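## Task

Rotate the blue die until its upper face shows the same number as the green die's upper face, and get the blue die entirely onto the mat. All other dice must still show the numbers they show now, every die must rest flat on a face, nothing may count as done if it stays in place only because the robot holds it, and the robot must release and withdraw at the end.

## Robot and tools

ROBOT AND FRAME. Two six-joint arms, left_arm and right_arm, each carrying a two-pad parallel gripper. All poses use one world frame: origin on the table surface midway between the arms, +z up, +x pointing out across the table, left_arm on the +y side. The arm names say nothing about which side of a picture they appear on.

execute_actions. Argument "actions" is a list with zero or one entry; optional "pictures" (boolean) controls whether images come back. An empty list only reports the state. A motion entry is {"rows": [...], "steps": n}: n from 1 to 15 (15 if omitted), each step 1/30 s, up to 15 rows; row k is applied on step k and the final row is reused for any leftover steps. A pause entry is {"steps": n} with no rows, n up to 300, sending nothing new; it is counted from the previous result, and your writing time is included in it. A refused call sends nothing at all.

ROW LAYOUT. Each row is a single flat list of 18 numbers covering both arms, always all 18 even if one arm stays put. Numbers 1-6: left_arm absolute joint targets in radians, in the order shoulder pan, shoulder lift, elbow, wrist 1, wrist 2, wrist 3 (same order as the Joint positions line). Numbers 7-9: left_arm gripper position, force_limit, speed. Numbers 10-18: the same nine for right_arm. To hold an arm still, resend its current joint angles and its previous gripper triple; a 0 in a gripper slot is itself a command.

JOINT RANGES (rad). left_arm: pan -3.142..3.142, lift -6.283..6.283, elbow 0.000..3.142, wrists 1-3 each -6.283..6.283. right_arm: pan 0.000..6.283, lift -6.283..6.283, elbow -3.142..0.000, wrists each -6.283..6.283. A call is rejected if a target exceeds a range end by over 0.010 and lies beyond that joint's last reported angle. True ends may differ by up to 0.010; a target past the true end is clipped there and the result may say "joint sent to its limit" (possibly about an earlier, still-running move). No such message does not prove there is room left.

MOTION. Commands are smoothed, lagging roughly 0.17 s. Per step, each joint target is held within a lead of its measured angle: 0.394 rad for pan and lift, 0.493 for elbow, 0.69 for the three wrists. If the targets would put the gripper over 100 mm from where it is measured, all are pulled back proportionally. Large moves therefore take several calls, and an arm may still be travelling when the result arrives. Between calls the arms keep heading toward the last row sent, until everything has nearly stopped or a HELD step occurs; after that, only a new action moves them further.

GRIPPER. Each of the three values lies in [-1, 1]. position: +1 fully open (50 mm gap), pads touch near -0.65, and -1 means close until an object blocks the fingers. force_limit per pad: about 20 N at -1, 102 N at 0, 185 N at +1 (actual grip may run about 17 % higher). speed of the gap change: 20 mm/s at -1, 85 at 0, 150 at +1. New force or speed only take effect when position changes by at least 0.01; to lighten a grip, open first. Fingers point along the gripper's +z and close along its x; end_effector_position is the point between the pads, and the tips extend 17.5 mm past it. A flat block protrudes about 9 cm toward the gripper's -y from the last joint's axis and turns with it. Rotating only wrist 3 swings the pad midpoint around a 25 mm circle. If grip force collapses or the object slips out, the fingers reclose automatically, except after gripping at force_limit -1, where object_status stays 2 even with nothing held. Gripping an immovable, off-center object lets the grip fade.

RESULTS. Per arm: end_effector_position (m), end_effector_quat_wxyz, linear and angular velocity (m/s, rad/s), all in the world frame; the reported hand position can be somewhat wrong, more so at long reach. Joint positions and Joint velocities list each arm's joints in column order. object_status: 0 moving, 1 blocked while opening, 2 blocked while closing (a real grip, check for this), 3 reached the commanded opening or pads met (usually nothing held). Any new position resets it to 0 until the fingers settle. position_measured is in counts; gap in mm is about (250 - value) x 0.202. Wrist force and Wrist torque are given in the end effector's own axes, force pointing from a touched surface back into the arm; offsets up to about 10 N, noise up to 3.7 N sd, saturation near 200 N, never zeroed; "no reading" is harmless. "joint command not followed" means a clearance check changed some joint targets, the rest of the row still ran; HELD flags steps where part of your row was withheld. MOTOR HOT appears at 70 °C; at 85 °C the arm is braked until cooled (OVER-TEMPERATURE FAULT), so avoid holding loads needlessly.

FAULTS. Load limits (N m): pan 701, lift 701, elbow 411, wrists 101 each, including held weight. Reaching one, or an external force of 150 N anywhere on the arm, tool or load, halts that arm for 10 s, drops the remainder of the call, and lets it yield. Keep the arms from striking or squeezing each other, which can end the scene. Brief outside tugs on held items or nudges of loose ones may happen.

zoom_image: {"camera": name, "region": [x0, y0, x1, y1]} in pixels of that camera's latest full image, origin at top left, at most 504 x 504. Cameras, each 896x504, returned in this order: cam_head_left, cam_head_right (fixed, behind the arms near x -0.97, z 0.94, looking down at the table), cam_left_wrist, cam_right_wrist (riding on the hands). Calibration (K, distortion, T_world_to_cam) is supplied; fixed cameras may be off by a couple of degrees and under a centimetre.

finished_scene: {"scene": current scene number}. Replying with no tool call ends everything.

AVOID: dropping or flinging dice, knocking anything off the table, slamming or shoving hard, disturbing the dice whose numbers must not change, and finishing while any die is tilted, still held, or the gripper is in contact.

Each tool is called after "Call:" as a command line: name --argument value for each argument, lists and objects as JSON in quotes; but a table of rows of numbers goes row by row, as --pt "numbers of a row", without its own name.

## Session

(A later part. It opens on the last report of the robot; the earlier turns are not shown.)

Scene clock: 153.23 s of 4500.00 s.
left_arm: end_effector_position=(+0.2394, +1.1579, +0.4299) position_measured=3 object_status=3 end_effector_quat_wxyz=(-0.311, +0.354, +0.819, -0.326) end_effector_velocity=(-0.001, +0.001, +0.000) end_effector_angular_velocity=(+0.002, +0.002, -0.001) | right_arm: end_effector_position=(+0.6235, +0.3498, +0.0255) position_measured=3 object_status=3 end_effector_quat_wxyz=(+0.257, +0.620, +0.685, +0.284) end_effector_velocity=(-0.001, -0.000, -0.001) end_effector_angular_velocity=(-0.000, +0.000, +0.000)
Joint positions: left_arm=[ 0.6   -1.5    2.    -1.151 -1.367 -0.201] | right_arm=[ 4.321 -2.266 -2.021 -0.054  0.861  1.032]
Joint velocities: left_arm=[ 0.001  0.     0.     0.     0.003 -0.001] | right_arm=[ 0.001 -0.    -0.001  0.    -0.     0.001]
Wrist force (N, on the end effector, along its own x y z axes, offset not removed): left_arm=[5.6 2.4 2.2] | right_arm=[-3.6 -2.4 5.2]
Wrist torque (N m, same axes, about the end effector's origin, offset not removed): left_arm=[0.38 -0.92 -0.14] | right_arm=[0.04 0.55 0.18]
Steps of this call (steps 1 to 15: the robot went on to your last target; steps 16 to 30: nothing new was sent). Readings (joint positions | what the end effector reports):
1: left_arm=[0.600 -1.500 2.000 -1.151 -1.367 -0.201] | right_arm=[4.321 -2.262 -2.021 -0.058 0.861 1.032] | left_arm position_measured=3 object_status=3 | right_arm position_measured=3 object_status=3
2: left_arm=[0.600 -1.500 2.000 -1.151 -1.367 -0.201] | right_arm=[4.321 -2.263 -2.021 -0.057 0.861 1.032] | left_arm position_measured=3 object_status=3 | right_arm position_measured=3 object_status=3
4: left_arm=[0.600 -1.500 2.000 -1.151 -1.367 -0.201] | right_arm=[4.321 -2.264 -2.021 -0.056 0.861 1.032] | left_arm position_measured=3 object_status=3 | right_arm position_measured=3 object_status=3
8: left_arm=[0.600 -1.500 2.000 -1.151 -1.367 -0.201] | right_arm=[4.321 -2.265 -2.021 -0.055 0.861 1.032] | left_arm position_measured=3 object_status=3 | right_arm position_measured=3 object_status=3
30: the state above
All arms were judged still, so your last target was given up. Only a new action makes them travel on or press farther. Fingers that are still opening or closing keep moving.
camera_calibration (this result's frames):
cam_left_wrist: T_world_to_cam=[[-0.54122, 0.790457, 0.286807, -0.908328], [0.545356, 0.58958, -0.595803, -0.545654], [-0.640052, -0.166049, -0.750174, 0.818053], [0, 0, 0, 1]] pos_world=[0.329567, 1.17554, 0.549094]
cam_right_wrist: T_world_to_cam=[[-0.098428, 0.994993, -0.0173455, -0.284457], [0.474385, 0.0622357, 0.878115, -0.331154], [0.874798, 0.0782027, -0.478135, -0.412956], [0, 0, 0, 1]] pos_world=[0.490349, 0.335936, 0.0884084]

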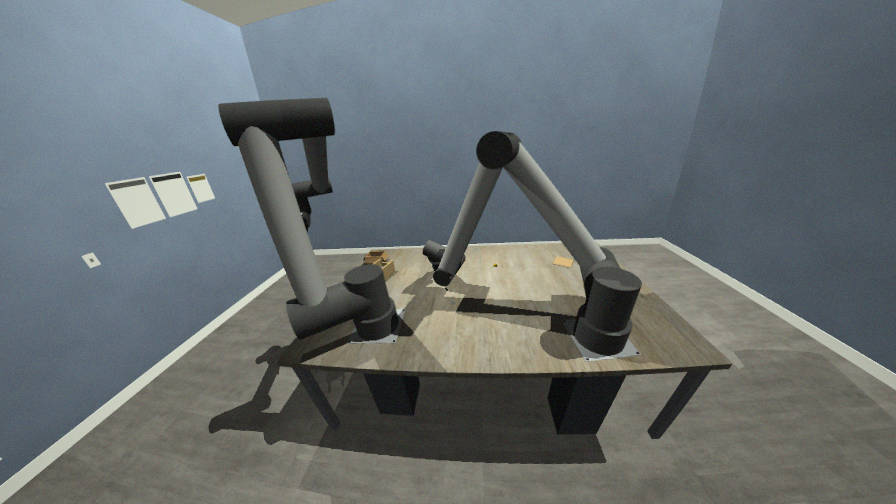

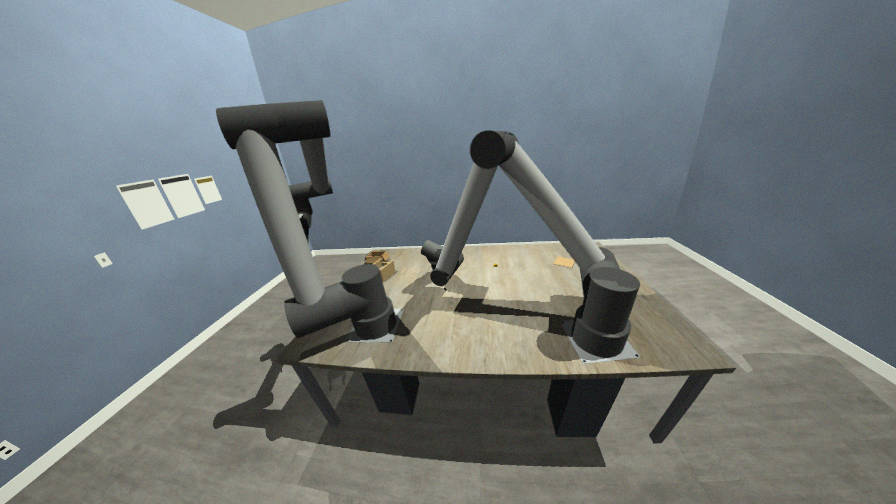

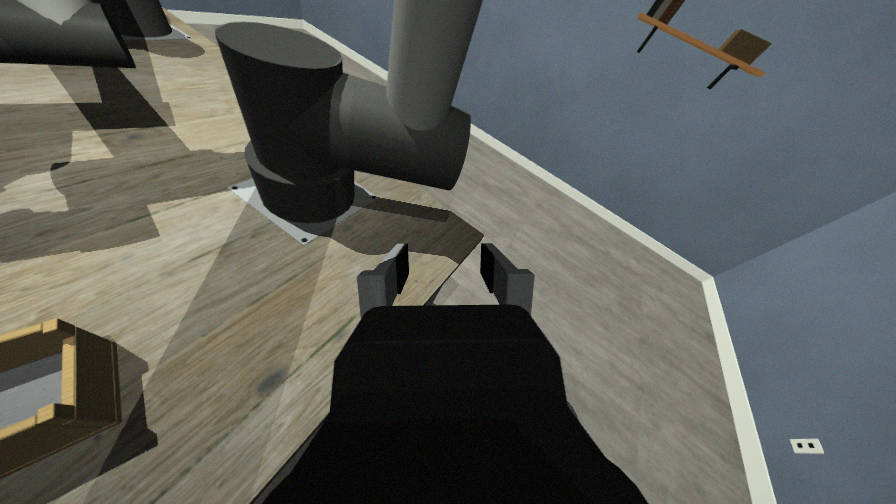

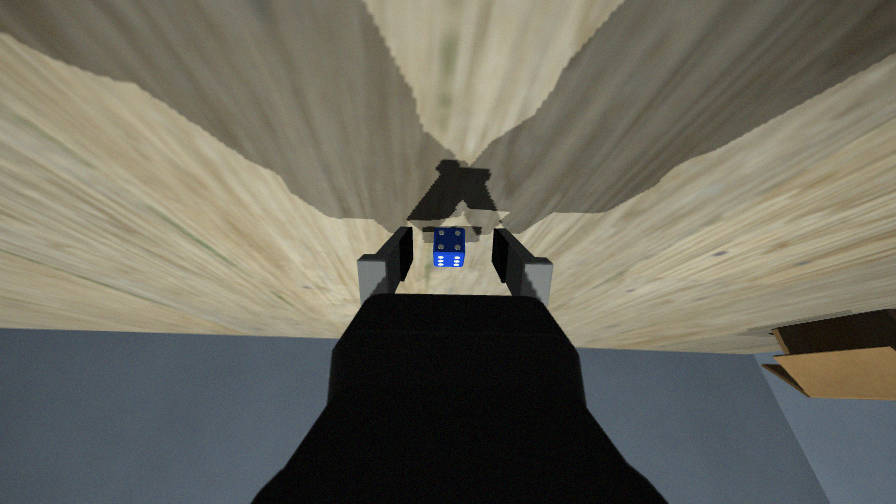

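Call:
execute_actions --actions '[{"rows":[[0.6,-1.5,2.0,-1.151,-1.367,-0.201,1,-0.5,0,4.323,-2.268,-2.0255,-0.0475,0.8615,1.032,1,-0.5,0]]}]' --pictures false

Call:
execute_actions --actions '[{"rows":[[0.6,-1.5,2.0,-1.151,-1.367,-0.201,1,-0.5,0,4.323,-2.268,-2.0255,-0.0475,0.8615,1.032,-1,-0.5,-0.5]]}]' --pictures false

Call:
execute_actions --actions '[{"steps":20}]'

Call:
zoom_image --camera "cam_right_wrist" --region '[380, 170, 530, 310]'

Scene clock: 182.70 s of 4500.00 s.
left_arm: end_effector_position=(+0.2394, +1.1579, +0.4299) position_measured=3 object_status=3 end_effector_quat_wxyz=(-0.311, +0.354, +0.819, -0.326) end_effector_velocity=(+0.000, -0.001, -0.000) end_effector_angular_velocity=(-0.002, +0.000, -0.001) | right_arm: end_effector_position=(+0.6209, +0.3485, +0.0226) position_measured=3 object_status=3 end_effector_quat_wxyz=(+0.256, +0.619, +0.686, +0.284) end_effector_velocity=(-0.000, -0.002, -0.001) end_effector_angular_velocity=(-0.000, +0.000, -0.001)
Joint positions: left_arm=[ 0.6   -1.5    2.    -1.151 -1.367 -0.201] | right_arm=[ 4.323 -2.268 -2.025 -0.048  0.862  1.032]
Joint velocities: left_arm=[-0.001  0.     0.001  0.001 -0.001  0.001] | right_arm=[-0.    -0.    -0.002  0.002 -0.     0.001]
Wrist force (N, on the end effector, along its own x y z axes, offset not removed): left_arm=[3.2 2.9 -4.2] | right_arm=[-5.6 -0.7 7.9]
Wrist torque (N m, same axes, about the end effector's origin, offset not removed): left_arm=[0.15 -0.69 0.05] | right_arm=[0.52 0.96 0.21]
Steps of this call (steps 1 to 90: nothing new was sent; then 25.97 s passed at rest; steps 91 to 105: all 15 steps of this action). Readings (joint positions | what the end effector reports):
91: left_arm=[0.600 -1.500 2.000 -1.151 -1.367 -0.201] | right_arm=[4.321 -2.266 -2.021 -0.054 0.862 1.032] | left_arm position_measured=3 object_status=3 | right_arm position_measured=3 object_status=3
92: left_arm=[0.600 -1.500 2.000 -1.151 -1.367 -0.201] | right_arm=[4.321 -2.266 -2.021 -0.053 0.862 1.032] | left_arm position_measured=3 object_status=3 | right_arm position_measured=3 object_status=3
94: left_arm=[0.600 -1.500 2.000 -1.151 -1.367 -0.201] | right_arm=[4.322 -2.267 -2.023 -0.051 0.862 1.032] | left_arm position_measured=3 object_status=3 | right_arm position_measured=3 object_status=3
98: left_arm=[0.600 -1.500 2.000 -1.151 -1.367 -0.201] | right_arm=[4.323 -2.268 -2.025 -0.049 0.862 1.032] | left_arm position_measured=3 object_status=3 | right_arm position_measured=3 object_status=3
105: the state above

Scene clock: 183.20 s of 4500.00 s.
left_arm: end_effector_position=(+0.2394, +1.1579, +0.4299) position_measured=3 object_status=3 end_effector_quat_wxyz=(-0.311, +0.354, +0.819, -0.326) end_effector_velocity=(-0.000, +0.001, +0.000) end_effector_angular_velocity=(+0.002, -0.001, +0.002) | right_arm: end_effector_position=(+0.6208, +0.3484, +0.0225) position_measured=127 object_status=0 end_effector_quat_wxyz=(+0.256, +0.619, +0.686, +0.284) end_effector_velocity=(+0.002, +0.002, +0.002) end_effector_angular_velocity=(+0.004, -0.001, -0.002)
Joint positions: left_arm=[ 0.6   -1.5    2.    -1.151 -1.367 -0.201] | right_arm=[ 4.323 -2.268 -2.025 -0.048  0.862  1.032]
Joint velocities: left_arm=[ 0.001 -0.    -0.001 -0.     0.    -0.001] | right_arm=[-0.001  0.     0.003  0.     0.     0.002]
Wrist force (N, on the end effector, along its own x y z axes, offset not removed): left_arm=[6.3 0.9 5.2] | right_arm=[-3.3 -2.1 7.0]
Wrist torque (N m, same axes, about the end effector's origin, offset not removed): left_arm=[0.00 -1.17 0.05] | right_arm=[0.23 0.59 0.14]
Steps of this call (steps 1 to 15: all 15 steps of this action). Readings (joint positions | what the end effector reports):
1: left_arm=[0.600 -1.500 2.000 -1.151 -1.367 -0.201] | right_arm=[4.323 -2.268 -2.025 -0.048 0.862 1.032] | left_arm position_measured=3 object_status=3 | right_arm position_measured=5 object_status=0
2: left_arm=[0.600 -1.500 2.000 -1.151 -1.367 -0.201] | right_arm=[4.323 -2.268 -2.025 -0.048 0.862 1.032] | left_arm position_measured=3 object_status=3 | right_arm position_measured=14 object_status=0
4: left_arm=[0.600 -1.500 2.000 -1.151 -1.367 -0.201] | right_arm=[4.323 -2.268 -2.025 -0.048 0.862 1.032] | left_arm position_measured=3 object_status=3 | right_arm position_measured=31 object_status=0
8: left_arm=[0.600 -1.500 2.000 -1.151 -1.367 -0.201] | right_arm=[4.323 -2.268 -2.025 -0.048 0.862 1.032] | left_arm position_measured=3 object_status=3 | right_arm position_measured=66 object_status=0
15: the state above

Scene clock: 183.87 s of 4500.00 s.
left_arm: end_effector_position=(+0.2394, +1.1579, +0.4299) position_measured=3 object_status=3 end_effector_quat_wxyz=(-0.311, +0.354, +0.819, -0.326) end_effector_velocity=(-0.000, -0.000, -0.000) end_effector_angular_velocity=(-0.002, -0.001, -0.000) | right_arm: end_effector_position=(+0.6208, +0.3484, +0.0225) position_measured=181 object_status=2 end_effector_quat_wxyz=(+0.256, +0.619, +0.686, +0.284) end_effector_velocity=(+0.001, -0.001, -0.001) end_effector_angular_velocity=(-0.001, +0.000, -0.001)
Joint positions: left_arm=[ 0.6   -1.5    2.    -1.151 -1.367 -0.201] | right_arm=[ 4.323 -2.268 -2.025 -0.047  0.862  1.032]
Joint velocities: left_arm=[ 0.    -0.     0.     0.    -0.001  0.002] | right_arm=[-0.001 -0.    -0.    -0.    -0.    -0.   ]
Wrist force (N, on the end effector, along its own x y z axes, offset not removed): left_arm=[6.6 1.7 -0.4] | right_arm=[-2.0 -2.0 5.5]
Wrist torque (N m, same axes, about the end effector's origin, offset not removed): left_arm=[0.02 -1.24 -0.04] | right_arm=[0.11 0.17 0.03]
Steps of this call (steps 1 to 15: the robot went on to your last target; steps 16 to 20: nothing new was sent). Readings (joint positions | what the end effector reports):
1: left_arm=[0.600 -1.500 2.000 -1.151 -1.367 -0.201] | right_arm=[4.323 -2.268 -2.025 -0.048 0.862 1.032] | left_arm position_measured=3 object_status=3 | right_arm position_measured=135 object_status=0
2: left_arm=[0.600 -1.500 2.000 -1.151 -1.367 -0.201] | right_arm=[4.323 -2.268 -2.025 -0.048 0.862 1.032] | left_arm position_measured=3 object_status=3 | right_arm position_measured=144 object_status=0
4: left_arm=[0.600 -1.500 2.000 -1.151 -1.367 -0.201] | right_arm=[4.323 -2.268 -2.025 -0.048 0.862 1.032] | left_arm position_measured=3 object_status=3 | right_arm position_measured=161 object_status=0
8: left_arm=[0.600 -1.500 2.000 -1.151 -1.367 -0.201] | right_arm=[4.323 -2.268 -2.025 -0.047 0.862 1.032] | left_arm position_measured=3 object_status=3 | right_arm position_measured=181 object_status=0
20: the state above
All arms were judged still, so your last target was given up. Only a new action makes them travel on or press farther. Fingers that are still opening or closing keep moving.
camera_calibration (this result's frames):
cam_left_wrist: T_world_to_cam=[[-0.54122, 0.790457, 0.286806, -0.908328], [0.545356, 0.58958, -0.595803, -0.545654], [-0.640052, -0.166049, -0.750174, 0.818053], [0, 0, 0, 1]] pos_world=[0.329567, 1.17554, 0.549094]
cam_right_wrist: T_world_to_cam=[[-0.100426, 0.994793, -0.0173383, -0.282047], [0.474276, 0.0631837, 0.878106, -0.327352], [0.874629, 0.0799619, -0.478152, -0.412426], [0, 0, 0, 1]] pos_world=[0.48765, 0.33424, 0.0853572]

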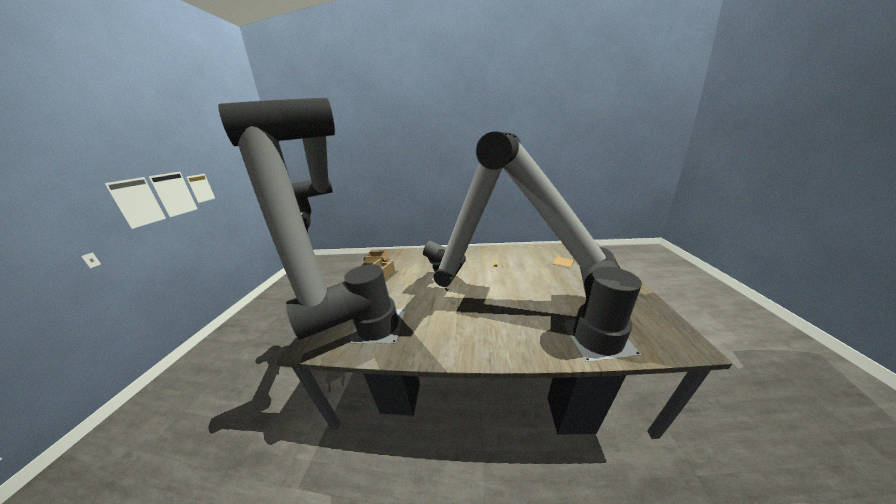

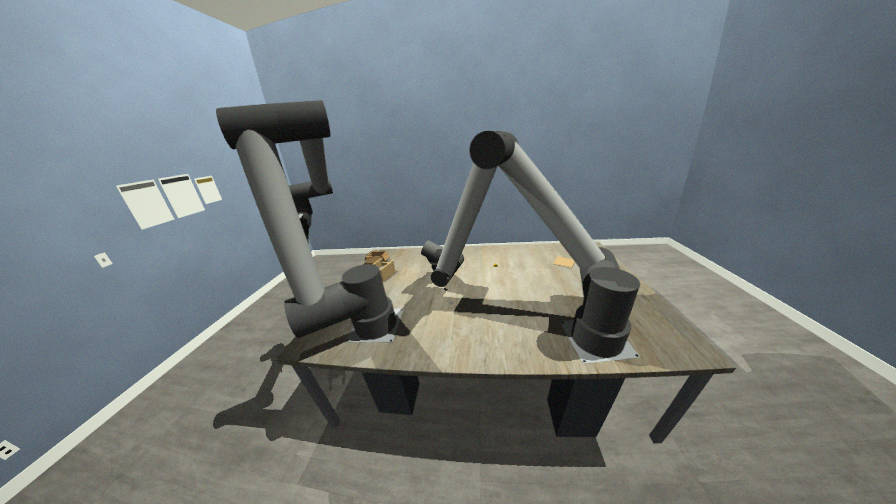

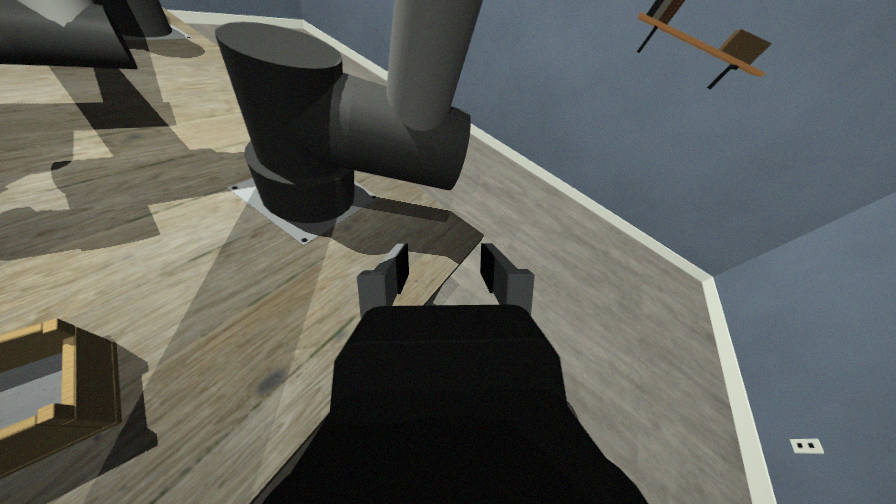

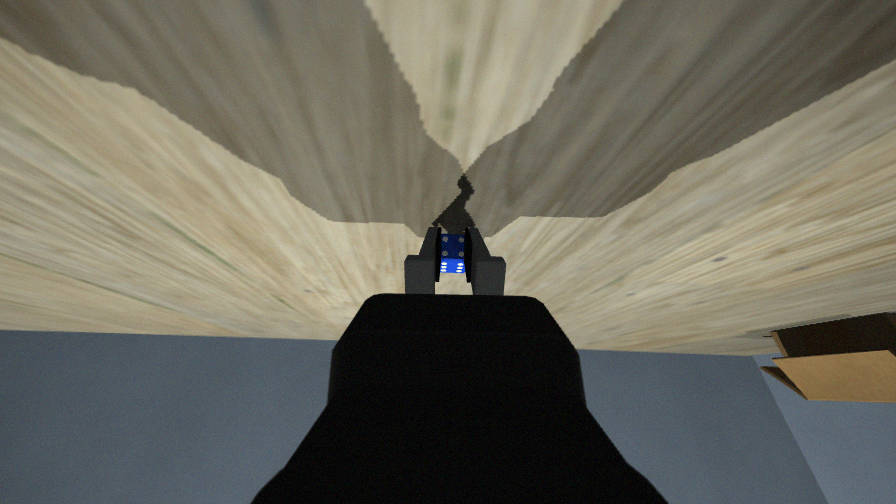

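Region (380, 170, 530, 310) of cam_right_wrist's 896x504 image, scaled by 3.360, with more detail than that image has; it fills the top 470 rows of this view, and the rest is white.

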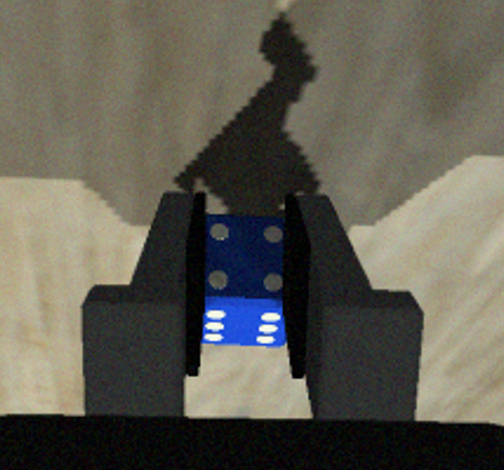

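Call:
execute_actions --actions '[{"rows":[[0.6,-1.5,2.0,-1.151,-1.367,-0.201,1,-0.5,0,4.323,-2.268,-2.0255,-0.0475,0.8615,1.032,0.4,-0.5,-0.5]]}]' --pictures false

Call:
execute_actions --actions '[{"rows":[[0.6,-1.5,2.0,-1.151,-1.367,-0.201,1,-0.5,0,4.319,-2.2737,-2.0235,-0.0438,0.8615,1.032,0.4,-0.5,-0.5]]}]' --pictures false

Call:
execute_actions --actions '[{"steps":10}]'

Call:
zoom_image --camera "cam_right_wrist" --region '[380, 170, 530, 310]'

Scene clock: 203.80 s of 4500.00 s.
left_arm: end_effector_position=(+0.2394, +1.1579, +0.4299) position_measured=3 object_status=3 end_effector_quat_wxyz=(-0.311, +0.354, +0.819, -0.326) end_effector_velocity=(+0.001, +0.001, +0.001) end_effector_angular_velocity=(+0.000, -0.002, +0.000) | right_arm: end_effector_position=(+0.6208, +0.3484, +0.0225) position_measured=92 object_status=0 end_effector_quat_wxyz=(+0.256, +0.619, +0.686, +0.284) end_effector_velocity=(-0.001, -0.001, -0.001) end_effector_angular_velocity=(-0.002, +0.000, +0.001)
Joint positions: left_arm=[ 0.6   -1.5    2.    -1.151 -1.367 -0.201] | right_arm=[ 4.323 -2.268 -2.026 -0.047  0.862  1.032]
Joint velocities: left_arm=[ 0.001 -0.    -0.001 -0.    -0.     0.001] | right_arm=[ 0.    -0.    -0.001 -0.     0.    -0.001]
Wrist force (N, on the end effector, along its own x y z axes, offset not removed): left_arm=[6.9 3.0 -2.8] | right_arm=[-5.1 0.9 8.9]
Wrist torque (N m, same axes, about the end effector's origin, offset not removed): left_arm=[0.00 -1.33 0.08] | right_arm=[0.76 0.91 0.30]
Steps of this call (steps 1 to 90: nothing new was sent; then 16.43 s passed at rest; steps 91 to 105: all 15 steps of this action). Readings (joint positions | what the end effector reports):
91: left_arm=[0.600 -1.500 2.000 -1.151 -1.367 -0.201] | right_arm=[4.323 -2.268 -2.026 -0.047 0.862 1.032] | left_arm position_measured=3 object_status=3 | right_arm position_measured=179 object_status=0
92: left_arm=[0.600 -1.500 2.000 -1.151 -1.367 -0.201] | right_arm=[4.323 -2.268 -2.026 -0.047 0.862 1.032] | left_arm position_measured=3 object_status=3 | right_arm position_measured=171 object_status=0
94: left_arm=[0.600 -1.500 2.000 -1.151 -1.367 -0.201] | right_arm=[4.323 -2.268 -2.026 -0.047 0.862 1.032] | left_arm position_measured=3 object_status=3 | right_arm position_measured=153 object_status=0
98: left_arm=[0.600 -1.500 2.000 -1.151 -1.367 -0.201] | right_arm=[4.323 -2.268 -2.025 -0.047 0.862 1.032] | left_arm position_measured=3 object_status=3 | right_arm position_measured=119 object_status=0
105: the state above

Scene clock: 214.33 s of 4500.00 s.
left_arm: end_effector_position=(+0.2394, +1.1579, +0.4299) position_measured=3 object_status=3 end_effector_quat_wxyz=(-0.311, +0.354, +0.819, -0.326) end_effector_velocity=(+0.000, -0.000, -0.000) end_effector_angular_velocity=(-0.001, -0.001, -0.000) | right_arm: end_effector_position=(+0.6248, +0.3479, +0.0202) position_measured=92 object_status=3 end_effector_quat_wxyz=(+0.257, +0.620, +0.684, +0.285) end_effector_velocity=(-0.000, -0.002, -0.001) end_effector_angular_velocity=(-0.004, +0.001, +0.002)
Joint positions: left_arm=[ 0.6   -1.5    2.    -1.151 -1.367 -0.201] | right_arm=[ 4.32  -2.273 -2.023 -0.042  0.861  1.032]
Joint velocities: left_arm=[-0.     0.    -0.    -0.    -0.001  0.001] | right_arm=[-0.    -0.    -0.002 -0.    -0.    -0.003]
Wrist force (N, on the end effector, along its own x y z axes, offset not removed): left_arm=[6.7 0.2 1.4] | right_arm=[-4.6 9.0 -14.7]
Wrist torque (N m, same axes, about the end effector's origin, offset not removed): left_arm=[-0.49 -1.41 -0.10] | right_arm=[0.47 0.37 0.07]
FORCE FAULT: contact force on the right arm reached its limit, and that arm stopped for 10 seconds. The contact can be on any part of that arm, not only on its tool. That arm's remaining commands of this call were not run. That arm holds still and accepts commands again. Move the arm away from the contact; if what it grips holds it there, let go first. Pushing or pulling that hard again can fault the arm again.
The stop of the right arm began at step 16 of this call (marked STOPPED below). From that step on that arm followed nothing that you had sent. Nothing is kept back now, and the robot has no last target.
Steps of this call (steps 1 to 15: all 15 steps of this action; steps 16 to 316: the stop continued). Readings (joint positions | what the end effector reports):
1: left_arm=[0.600 -1.500 2.000 -1.151 -1.367 -0.201] | right_arm=[4.323 -2.268 -2.026 -0.047 0.862 1.032] | left_arm position_measured=3 object_status=3 | right_arm position_measured=92 object_status=0
2: left_arm=[0.600 -1.500 2.000 -1.151 -1.367 -0.201] | right_arm=[4.323 -2.269 -2.025 -0.047 0.862 1.032] | left_arm position_measured=3 object_status=3 | right_arm position_measured=92 object_status=0
4: left_arm=[0.600 -1.500 2.000 -1.151 -1.367 -0.201] | right_arm=[4.322 -2.270 -2.025 -0.046 0.862 1.032] | left_arm position_measured=3 object_status=3 | right_arm position_measured=92 object_status=3
8: left_arm=[0.600 -1.500 2.000 -1.151 -1.367 -0.201] | right_arm=[4.320 -2.272 -2.024 -0.044 0.861 1.032] | left_arm position_measured=3 object_status=3 | right_arm position_measured=92 object_status=3
16: left_arm=[0.600 -1.500 2.000 -1.151 -1.367 -0.201] | right_arm=[4.320 -2.273 -2.023 -0.043 0.861 1.032] | left_arm position_measured=3 object_status=3 | right_arm position_measured=92 object_status=3 STOPPED (the right arm)
316: the state above

Scene clock: 214.37 s of 4500.00 s.
left_arm: end_effector_position=(+0.2394, +1.1579, +0.4299) position_measured=3 object_status=3 end_effector_quat_wxyz=(-0.311, +0.354, +0.819, -0.326) end_effector_velocity=(-0.001, -0.001, -0.000) end_effector_angular_velocity=(-0.002, +0.000, +0.001) | right_arm: end_effector_position=(+0.6248, +0.3479, +0.0202) position_measured=92 object_status=3 end_effector_quat_wxyz=(+0.257, +0.620, +0.684, +0.285) end_effector_velocity=(-0.001, -0.001, -0.000) end_effector_angular_velocity=(-0.002, +0.000, +0.001)
Joint positions: left_arm=[ 0.6   -1.5    2.    -1.151 -1.367 -0.201] | right_arm=[ 4.32  -2.273 -2.023 -0.042  0.861  1.032]
Joint velocities: left_arm=[ 0.    -0.     0.001  0.    -0.001  0.001] | right_arm=[ 0.     0.    -0.002 -0.     0.    -0.001]
Wrist force (N, on the end effector, along its own x y z axes, offset not removed): left_arm=[5.0 -2.0 5.4] | right_arm=[-4.5 11.3 -18.0]
Wrist torque (N m, same axes, about the end effector's origin, offset not removed): left_arm=[-0.53 -1.03 0.20] | right_arm=[0.87 0.31 -0.01]
A stop began in an earlier call of the same reply, so what this call sent did not run. Send another action.
Steps of this call (step 1: nothing new was sent). Readings (joint positions | what the end effector reports):
1: the state above
camera_calibration (this result's frames):
cam_left_wrist: T_world_to_cam=[[-0.54122, 0.790457, 0.286807, -0.908328], [0.545356, 0.58958, -0.595803, -0.545654], [-0.640052, -0.166049, -0.750174, 0.818053], [0, 0, 0, 1]] pos_world=[0.329567, 1.17554, 0.549094]
cam_right_wrist: T_world_to_cam=[[-0.0967013, 0.995203, -0.0147985, -0.2837], [0.473221, 0.0590516, 0.878963, -0.325135], [0.87562, 0.0779939, -0.476661, -0.416947], [0, 0, 0, 1]] pos_world=[0.491514, 0.334058, 0.0828409]

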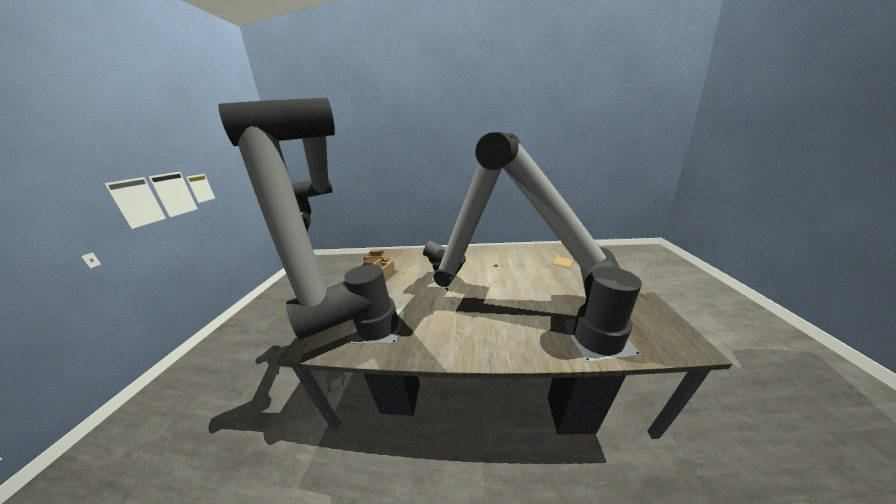

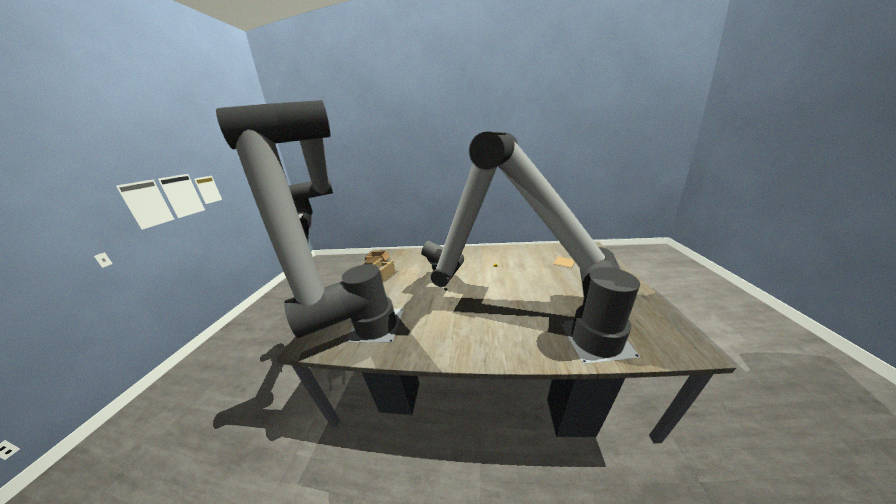

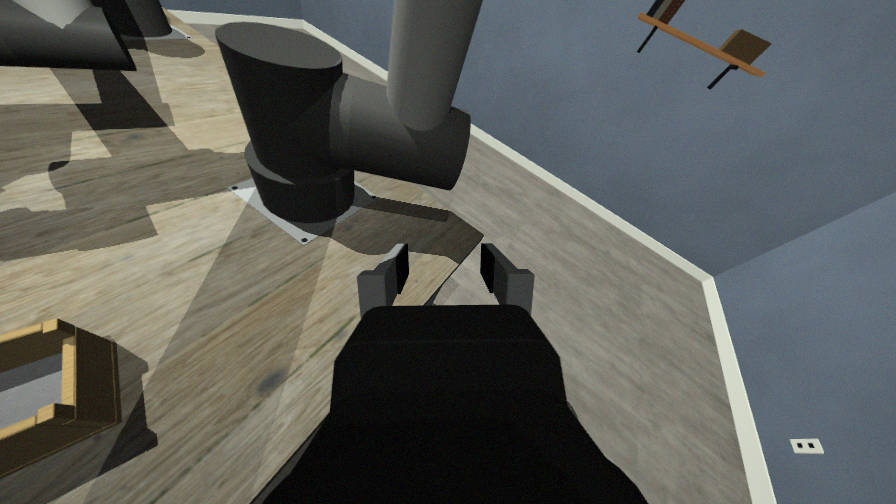

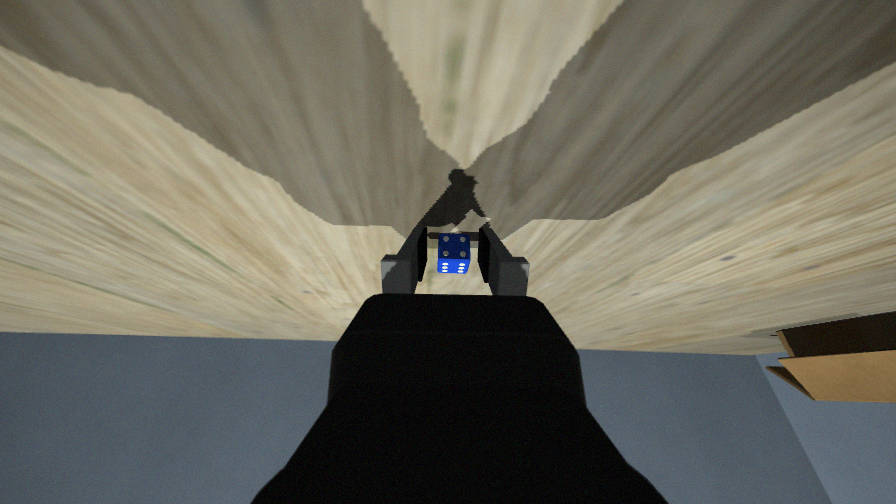

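Region (380, 170, 530, 310) of cam_right_wrist's 896x504 image, scaled by 3.360, with more detail than that image has; it fills the top 470 rows of this view, and the rest is white.

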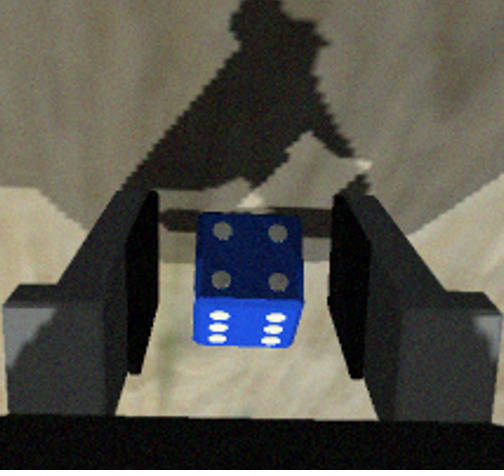

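Call:
execute_actions --actions '[{"rows":[[0.6,-1.5,2.0,-1.151,-1.367,-0.201,1,-0.5,0,4.32,-2.269,-2.022,-0.05,0.8615,1.032,0.4,-0.5,-0.5],[0.6,-1.5,2.0,-1.151,-1.367,-0.201,1,-0.5,0,4.32,-2.269,-2.022,-0.05,0.8615,1.032,0.4,-0.5,-0.5],[0.6,-1.5,2.0,-1.151,-1.367,-0.201,1,-0.5,0,4.32,-2.269,-2.022,-0.05,0.8615,1.032,0.4,-0.5,-0.5],[0.6,-1.5,2.0,-1.151,-1.367,-0.201,1,-0.5,0,4.32,-2.269,-2.022,-0.05,0.8615,1.032,0.4,-0.5,-0.5],[0.6,-1.5,2.0,-1.151,-1.367,-0.201,1,-0.5,0,4.32,-2.269,-2.022,-0.05,0.8615,1.032,0.4,-0.5,-0.5],[0.6,-1.5,2.0,-1.151,-1.367,-0.201,1,-0.5,0,4.3135,-2.2698,-2.0205,-0.0507,0.8615,1.032,0.4,-0.5,-0.5]]}]' --pictures false

Call:
execute_actions --actions '[{"steps":10}]' --pictures false

Call:
execute_actions --actions '[{"rows":[[0.6,-1.5,2.0,-1.151,-1.367,-0.201,1,-0.5,0,4.3135,-2.2698,-2.0205,-0.0507,0.8615,1.032,-1,-0.5,-0.5]]}]'

Call:
zoom_image --camera "cam_right_wrist" --region '[380, 170, 530, 310]'

Scene clock: 233.90 s of 4500.00 s.
left_arm: end_effector_position=(+0.2394, +1.1579, +0.4299) position_measured=3 object_status=3 end_effector_quat_wxyz=(-0.311, +0.354, +0.819, -0.326) end_effector_velocity=(-0.000, +0.000, +0.000) end_effector_angular_velocity=(+0.001, +0.001, +0.002) | right_arm: end_effector_position=(+0.6296, +0.3453, +0.0223) position_measured=92 object_status=3 end_effector_quat_wxyz=(+0.258, +0.622, +0.683, +0.283) end_effector_velocity=(+0.004, -0.003, -0.000) end_effector_angular_velocity=(-0.002, +0.001, -0.004)
Joint positions: left_arm=[ 0.6   -1.5    2.    -1.151 -1.367 -0.201] | right_arm=[ 4.314 -2.27  -2.021 -0.05   0.861  1.032]
Joint velocities: left_arm=[ 0.001  0.    -0.     0.001  0.    -0.001] | right_arm=[-0.005 -0.     0.001 -0.003  0.    -0.001]
Wrist force (N, on the end effector, along its own x y z axes, offset not removed): left_arm=[0.3 -1.6 6.1] | right_arm=[-4.8 2.2 9.4]
Wrist torque (N m, same axes, about the end effector's origin, offset not removed): left_arm=[-0.48 0.02 0.19] | right_arm=[1.03 0.85 0.22]
Steps of this call (steps 1 to 90: nothing new was sent; then 16.03 s passed at rest; steps 91 to 105: all 15 steps of this action). Readings (joint positions | what the end effector reports):
91: left_arm=[0.600 -1.500 2.000 -1.151 -1.367 -0.201] | right_arm=[4.320 -2.273 -2.023 -0.042 0.861 1.032] | left_arm position_measured=3 object_status=3 | right_arm position_measured=92 object_status=3
92: left_arm=[0.600 -1.500 2.000 -1.151 -1.367 -0.201] | right_arm=[4.320 -2.272 -2.023 -0.043 0.861 1.032] | left_arm position_measured=3 object_status=3 | right_arm position_measured=92 object_status=3
94: left_arm=[0.600 -1.500 2.000 -1.151 -1.367 -0.201] | right_arm=[4.320 -2.271 -2.023 -0.046 0.861 1.032] | left_arm position_measured=3 object_status=3 | right_arm position_measured=92 object_status=3
98: left_arm=[0.600 -1.500 2.000 -1.151 -1.367 -0.201] | right_arm=[4.318 -2.270 -2.022 -0.049 0.861 1.032] | left_arm position_measured=3 object_status=3 | right_arm position_measured=92 object_status=3
105: the state above

Scene clock: 234.23 s of 4500.00 s.
left_arm: end_effector_position=(+0.2394, +1.1579, +0.4299) position_measured=3 object_status=3 end_effector_quat_wxyz=(-0.311, +0.354, +0.819, -0.326) end_effector_velocity=(+0.001, +0.001, +0.000) end_effector_angular_velocity=(+0.001, -0.000, -0.002) | right_arm: end_effector_position=(+0.6303, +0.3448, +0.0224) position_measured=92 object_status=3 end_effector_quat_wxyz=(+0.258, +0.622, +0.683, +0.283) end_effector_velocity=(-0.000, -0.002, -0.001) end_effector_angular_velocity=(-0.002, +0.001, -0.000)
Joint positions: left_arm=[ 0.6   -1.5    2.    -1.151 -1.367 -0.201] | right_arm=[ 4.314 -2.27  -2.021 -0.051  0.861  1.032]
Joint velocities: left_arm=[-0.001  0.    -0.001 -0.     0.002  0.   ] | right_arm=[-0.     0.    -0.002 -0.    -0.     0.   ]
Wrist force (N, on the end effector, along its own x y z axes, offset not removed): left_arm=[7.8 -0.9 3.6] | right_arm=[-3.4 -1.6 8.0]
Wrist torque (N m, same axes, about the end effector's origin, offset not removed): left_arm=[-0.38 -1.57 -0.16] | right_arm=[0.34 0.54 0.08]
Steps of this call (steps 1 to 10: the robot went on to your last target). Readings (joint positions | what the end effector reports):
1: left_arm=[0.600 -1.500 2.000 -1.151 -1.367 -0.201] | right_arm=[4.314 -2.270 -2.021 -0.050 0.861 1.032] | left_arm position_measured=3 object_status=3 | right_arm position_measured=92 object_status=3
2: left_arm=[0.600 -1.500 2.000 -1.151 -1.367 -0.201] | right_arm=[4.314 -2.270 -2.021 -0.050 0.861 1.032] | left_arm position_measured=3 object_status=3 | right_arm position_measured=92 object_status=3
4: left_arm=[0.600 -1.500 2.000 -1.151 -1.367 -0.201] | right_arm=[4.314 -2.270 -2.021 -0.051 0.861 1.032] | left_arm position_measured=3 object_status=3 | right_arm position_measured=92 object_status=3
8: left_arm=[0.600 -1.500 2.000 -1.151 -1.367 -0.201] | right_arm=[4.314 -2.270 -2.021 -0.051 0.861 1.032] | left_arm position_measured=3 object_status=3 | right_arm position_measured=92 object_status=3
10: the state above

Scene clock: 234.73 s of 4500.00 s.
left_arm: end_effector_position=(+0.2394, +1.1579, +0.4299) position_measured=3 object_status=3 end_effector_quat_wxyz=(-0.311, +0.354, +0.819, -0.326) end_effector_velocity=(+0.000, -0.000, +0.000) end_effector_angular_velocity=(-0.000, +0.000, -0.001) | right_arm: end_effector_position=(+0.6305, +0.3447, +0.0224) position_measured=161 object_status=2 end_effector_quat_wxyz=(+0.258, +0.622, +0.683, +0.283) end_effector_velocity=(+0.001, -0.001, +0.000) end_effector_angular_velocity=(+0.001, -0.000, -0.002)
Joint positions: left_arm=[ 0.6   -1.5    2.    -1.151 -1.367 -0.201] | right_arm=[ 4.314 -2.27  -2.02  -0.051  0.861  1.032]
Joint velocities: left_arm=[-0. -0.  0.  0.  0.  0.] | right_arm=[-0.001  0.    -0.     0.     0.     0.001]
Wrist force (N, on the end effector, along its own x y z axes, offset not removed): left_arm=[2.6 -4.4 7.1] | right_arm=[-3.4 -0.7 4.9]
Wrist torque (N m, same axes, about the end effector's origin, offset not removed): left_arm=[-0.94 -0.23 -0.14] | right_arm=[0.40 0.52 0.07]
Steps of this call (steps 1 to 15: all 15 steps of this action). Readings (joint positions | what the end effector reports):
1: left_arm=[0.600 -1.500 2.000 -1.151 -1.367 -0.201] | right_arm=[4.314 -2.270 -2.021 -0.051 0.861 1.032] | left_arm position_measured=3 object_status=3 | right_arm position_measured=94 object_status=0
2: left_arm=[0.600 -1.500 2.000 -1.151 -1.367 -0.201] | right_arm=[4.314 -2.270 -2.021 -0.051 0.861 1.032] | left_arm position_measured=3 object_status=3 | right_arm position_measured=103 object_status=0
4: left_arm=[0.600 -1.500 2.000 -1.151 -1.367 -0.201] | right_arm=[4.314 -2.270 -2.021 -0.051 0.861 1.032] | left_arm position_measured=3 object_status=3 | right_arm position_measured=120 object_status=0
8: left_arm=[0.600 -1.500 2.000 -1.151 -1.367 -0.201] | right_arm=[4.314 -2.270 -2.021 -0.051 0.861 1.032] | left_arm position_measured=3 object_status=3 | right_arm position_measured=155 object_status=0
15: the state above
camera_calibration (this result's frames):
cam_left_wrist: T_world_to_cam=[[-0.54122, 0.790457, 0.286806, -0.908328], [0.545356, 0.58958, -0.595803, -0.545654], [-0.640052, -0.166049, -0.750174, 0.818053], [0, 0, 0, 1]] pos_world=[0.329567, 1.17554, 0.549094]
cam_right_wrist: T_world_to_cam=[[-0.0909843, 0.995701, -0.0173385, -0.283694], [0.474853, 0.0586815, 0.878106, -0.330488], [0.875349, 0.0716607, -0.478151, -0.418222], [0, 0, 0, 1]] pos_world=[0.497212, 0.331839, 0.085312]

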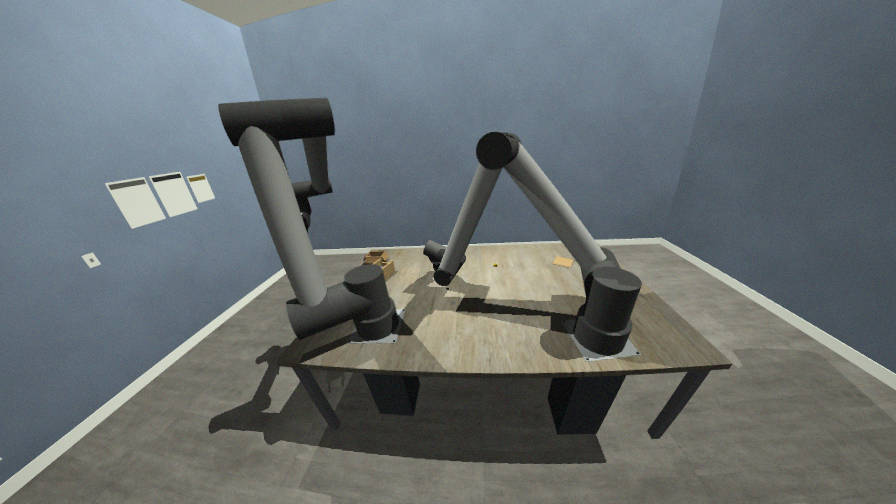

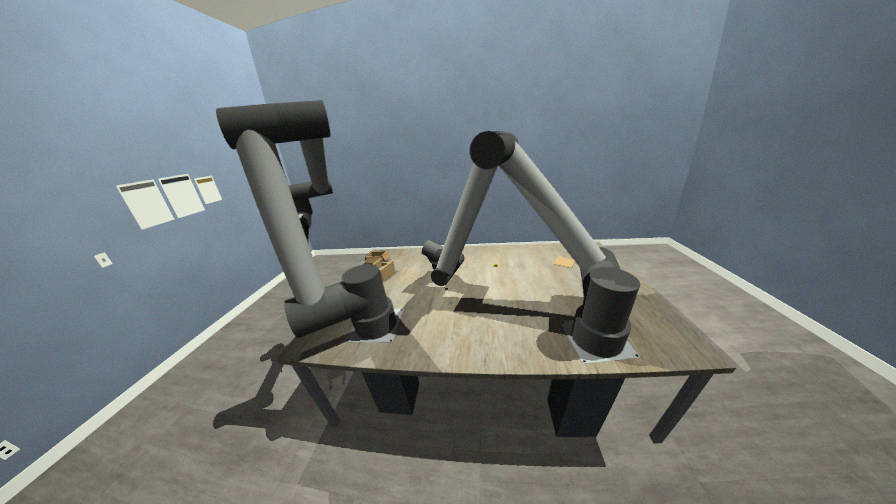

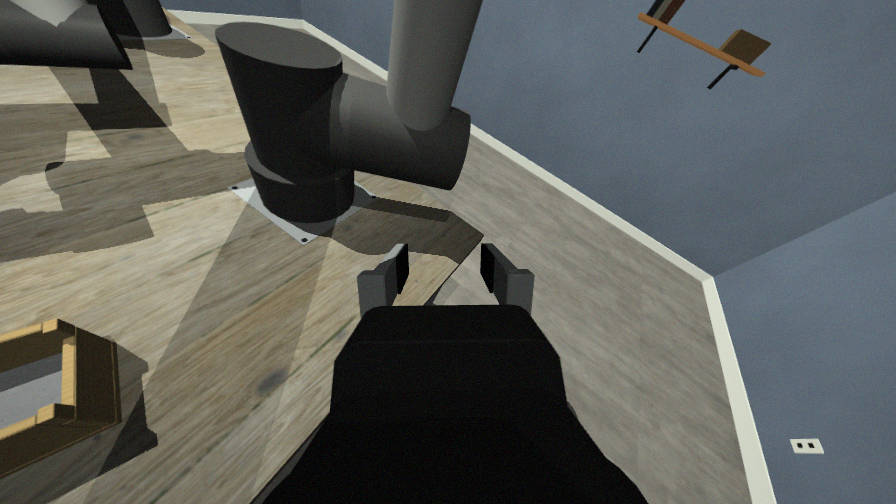

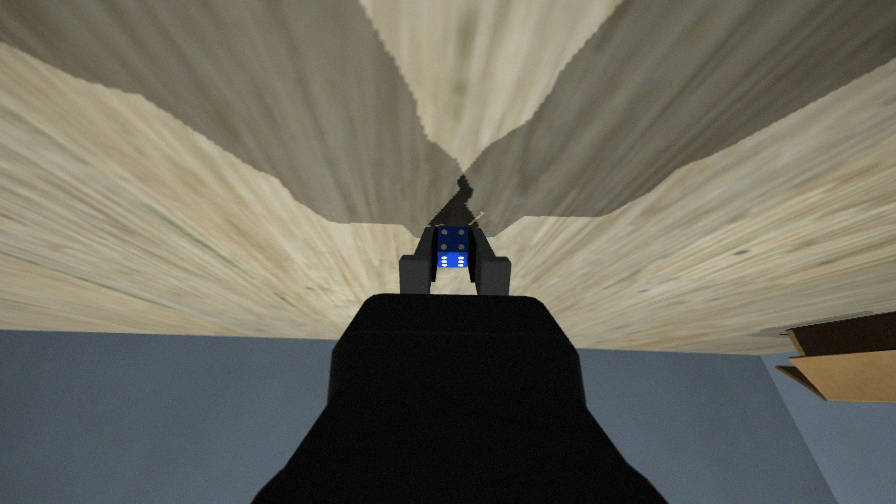

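Region (380, 170, 530, 310) of cam_right_wrist's 896x504 image, scaled by 3.360, with more detail than that image has; it fills the top 470 rows of this view, and the rest is white.

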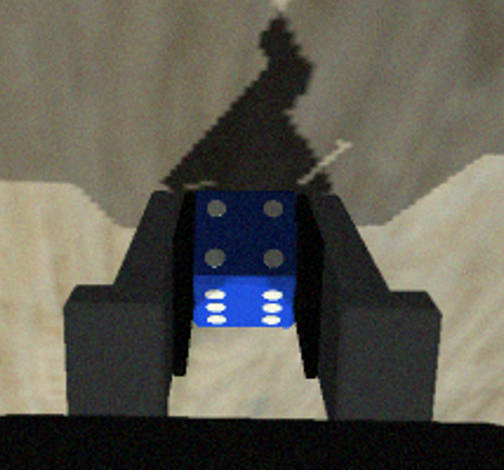

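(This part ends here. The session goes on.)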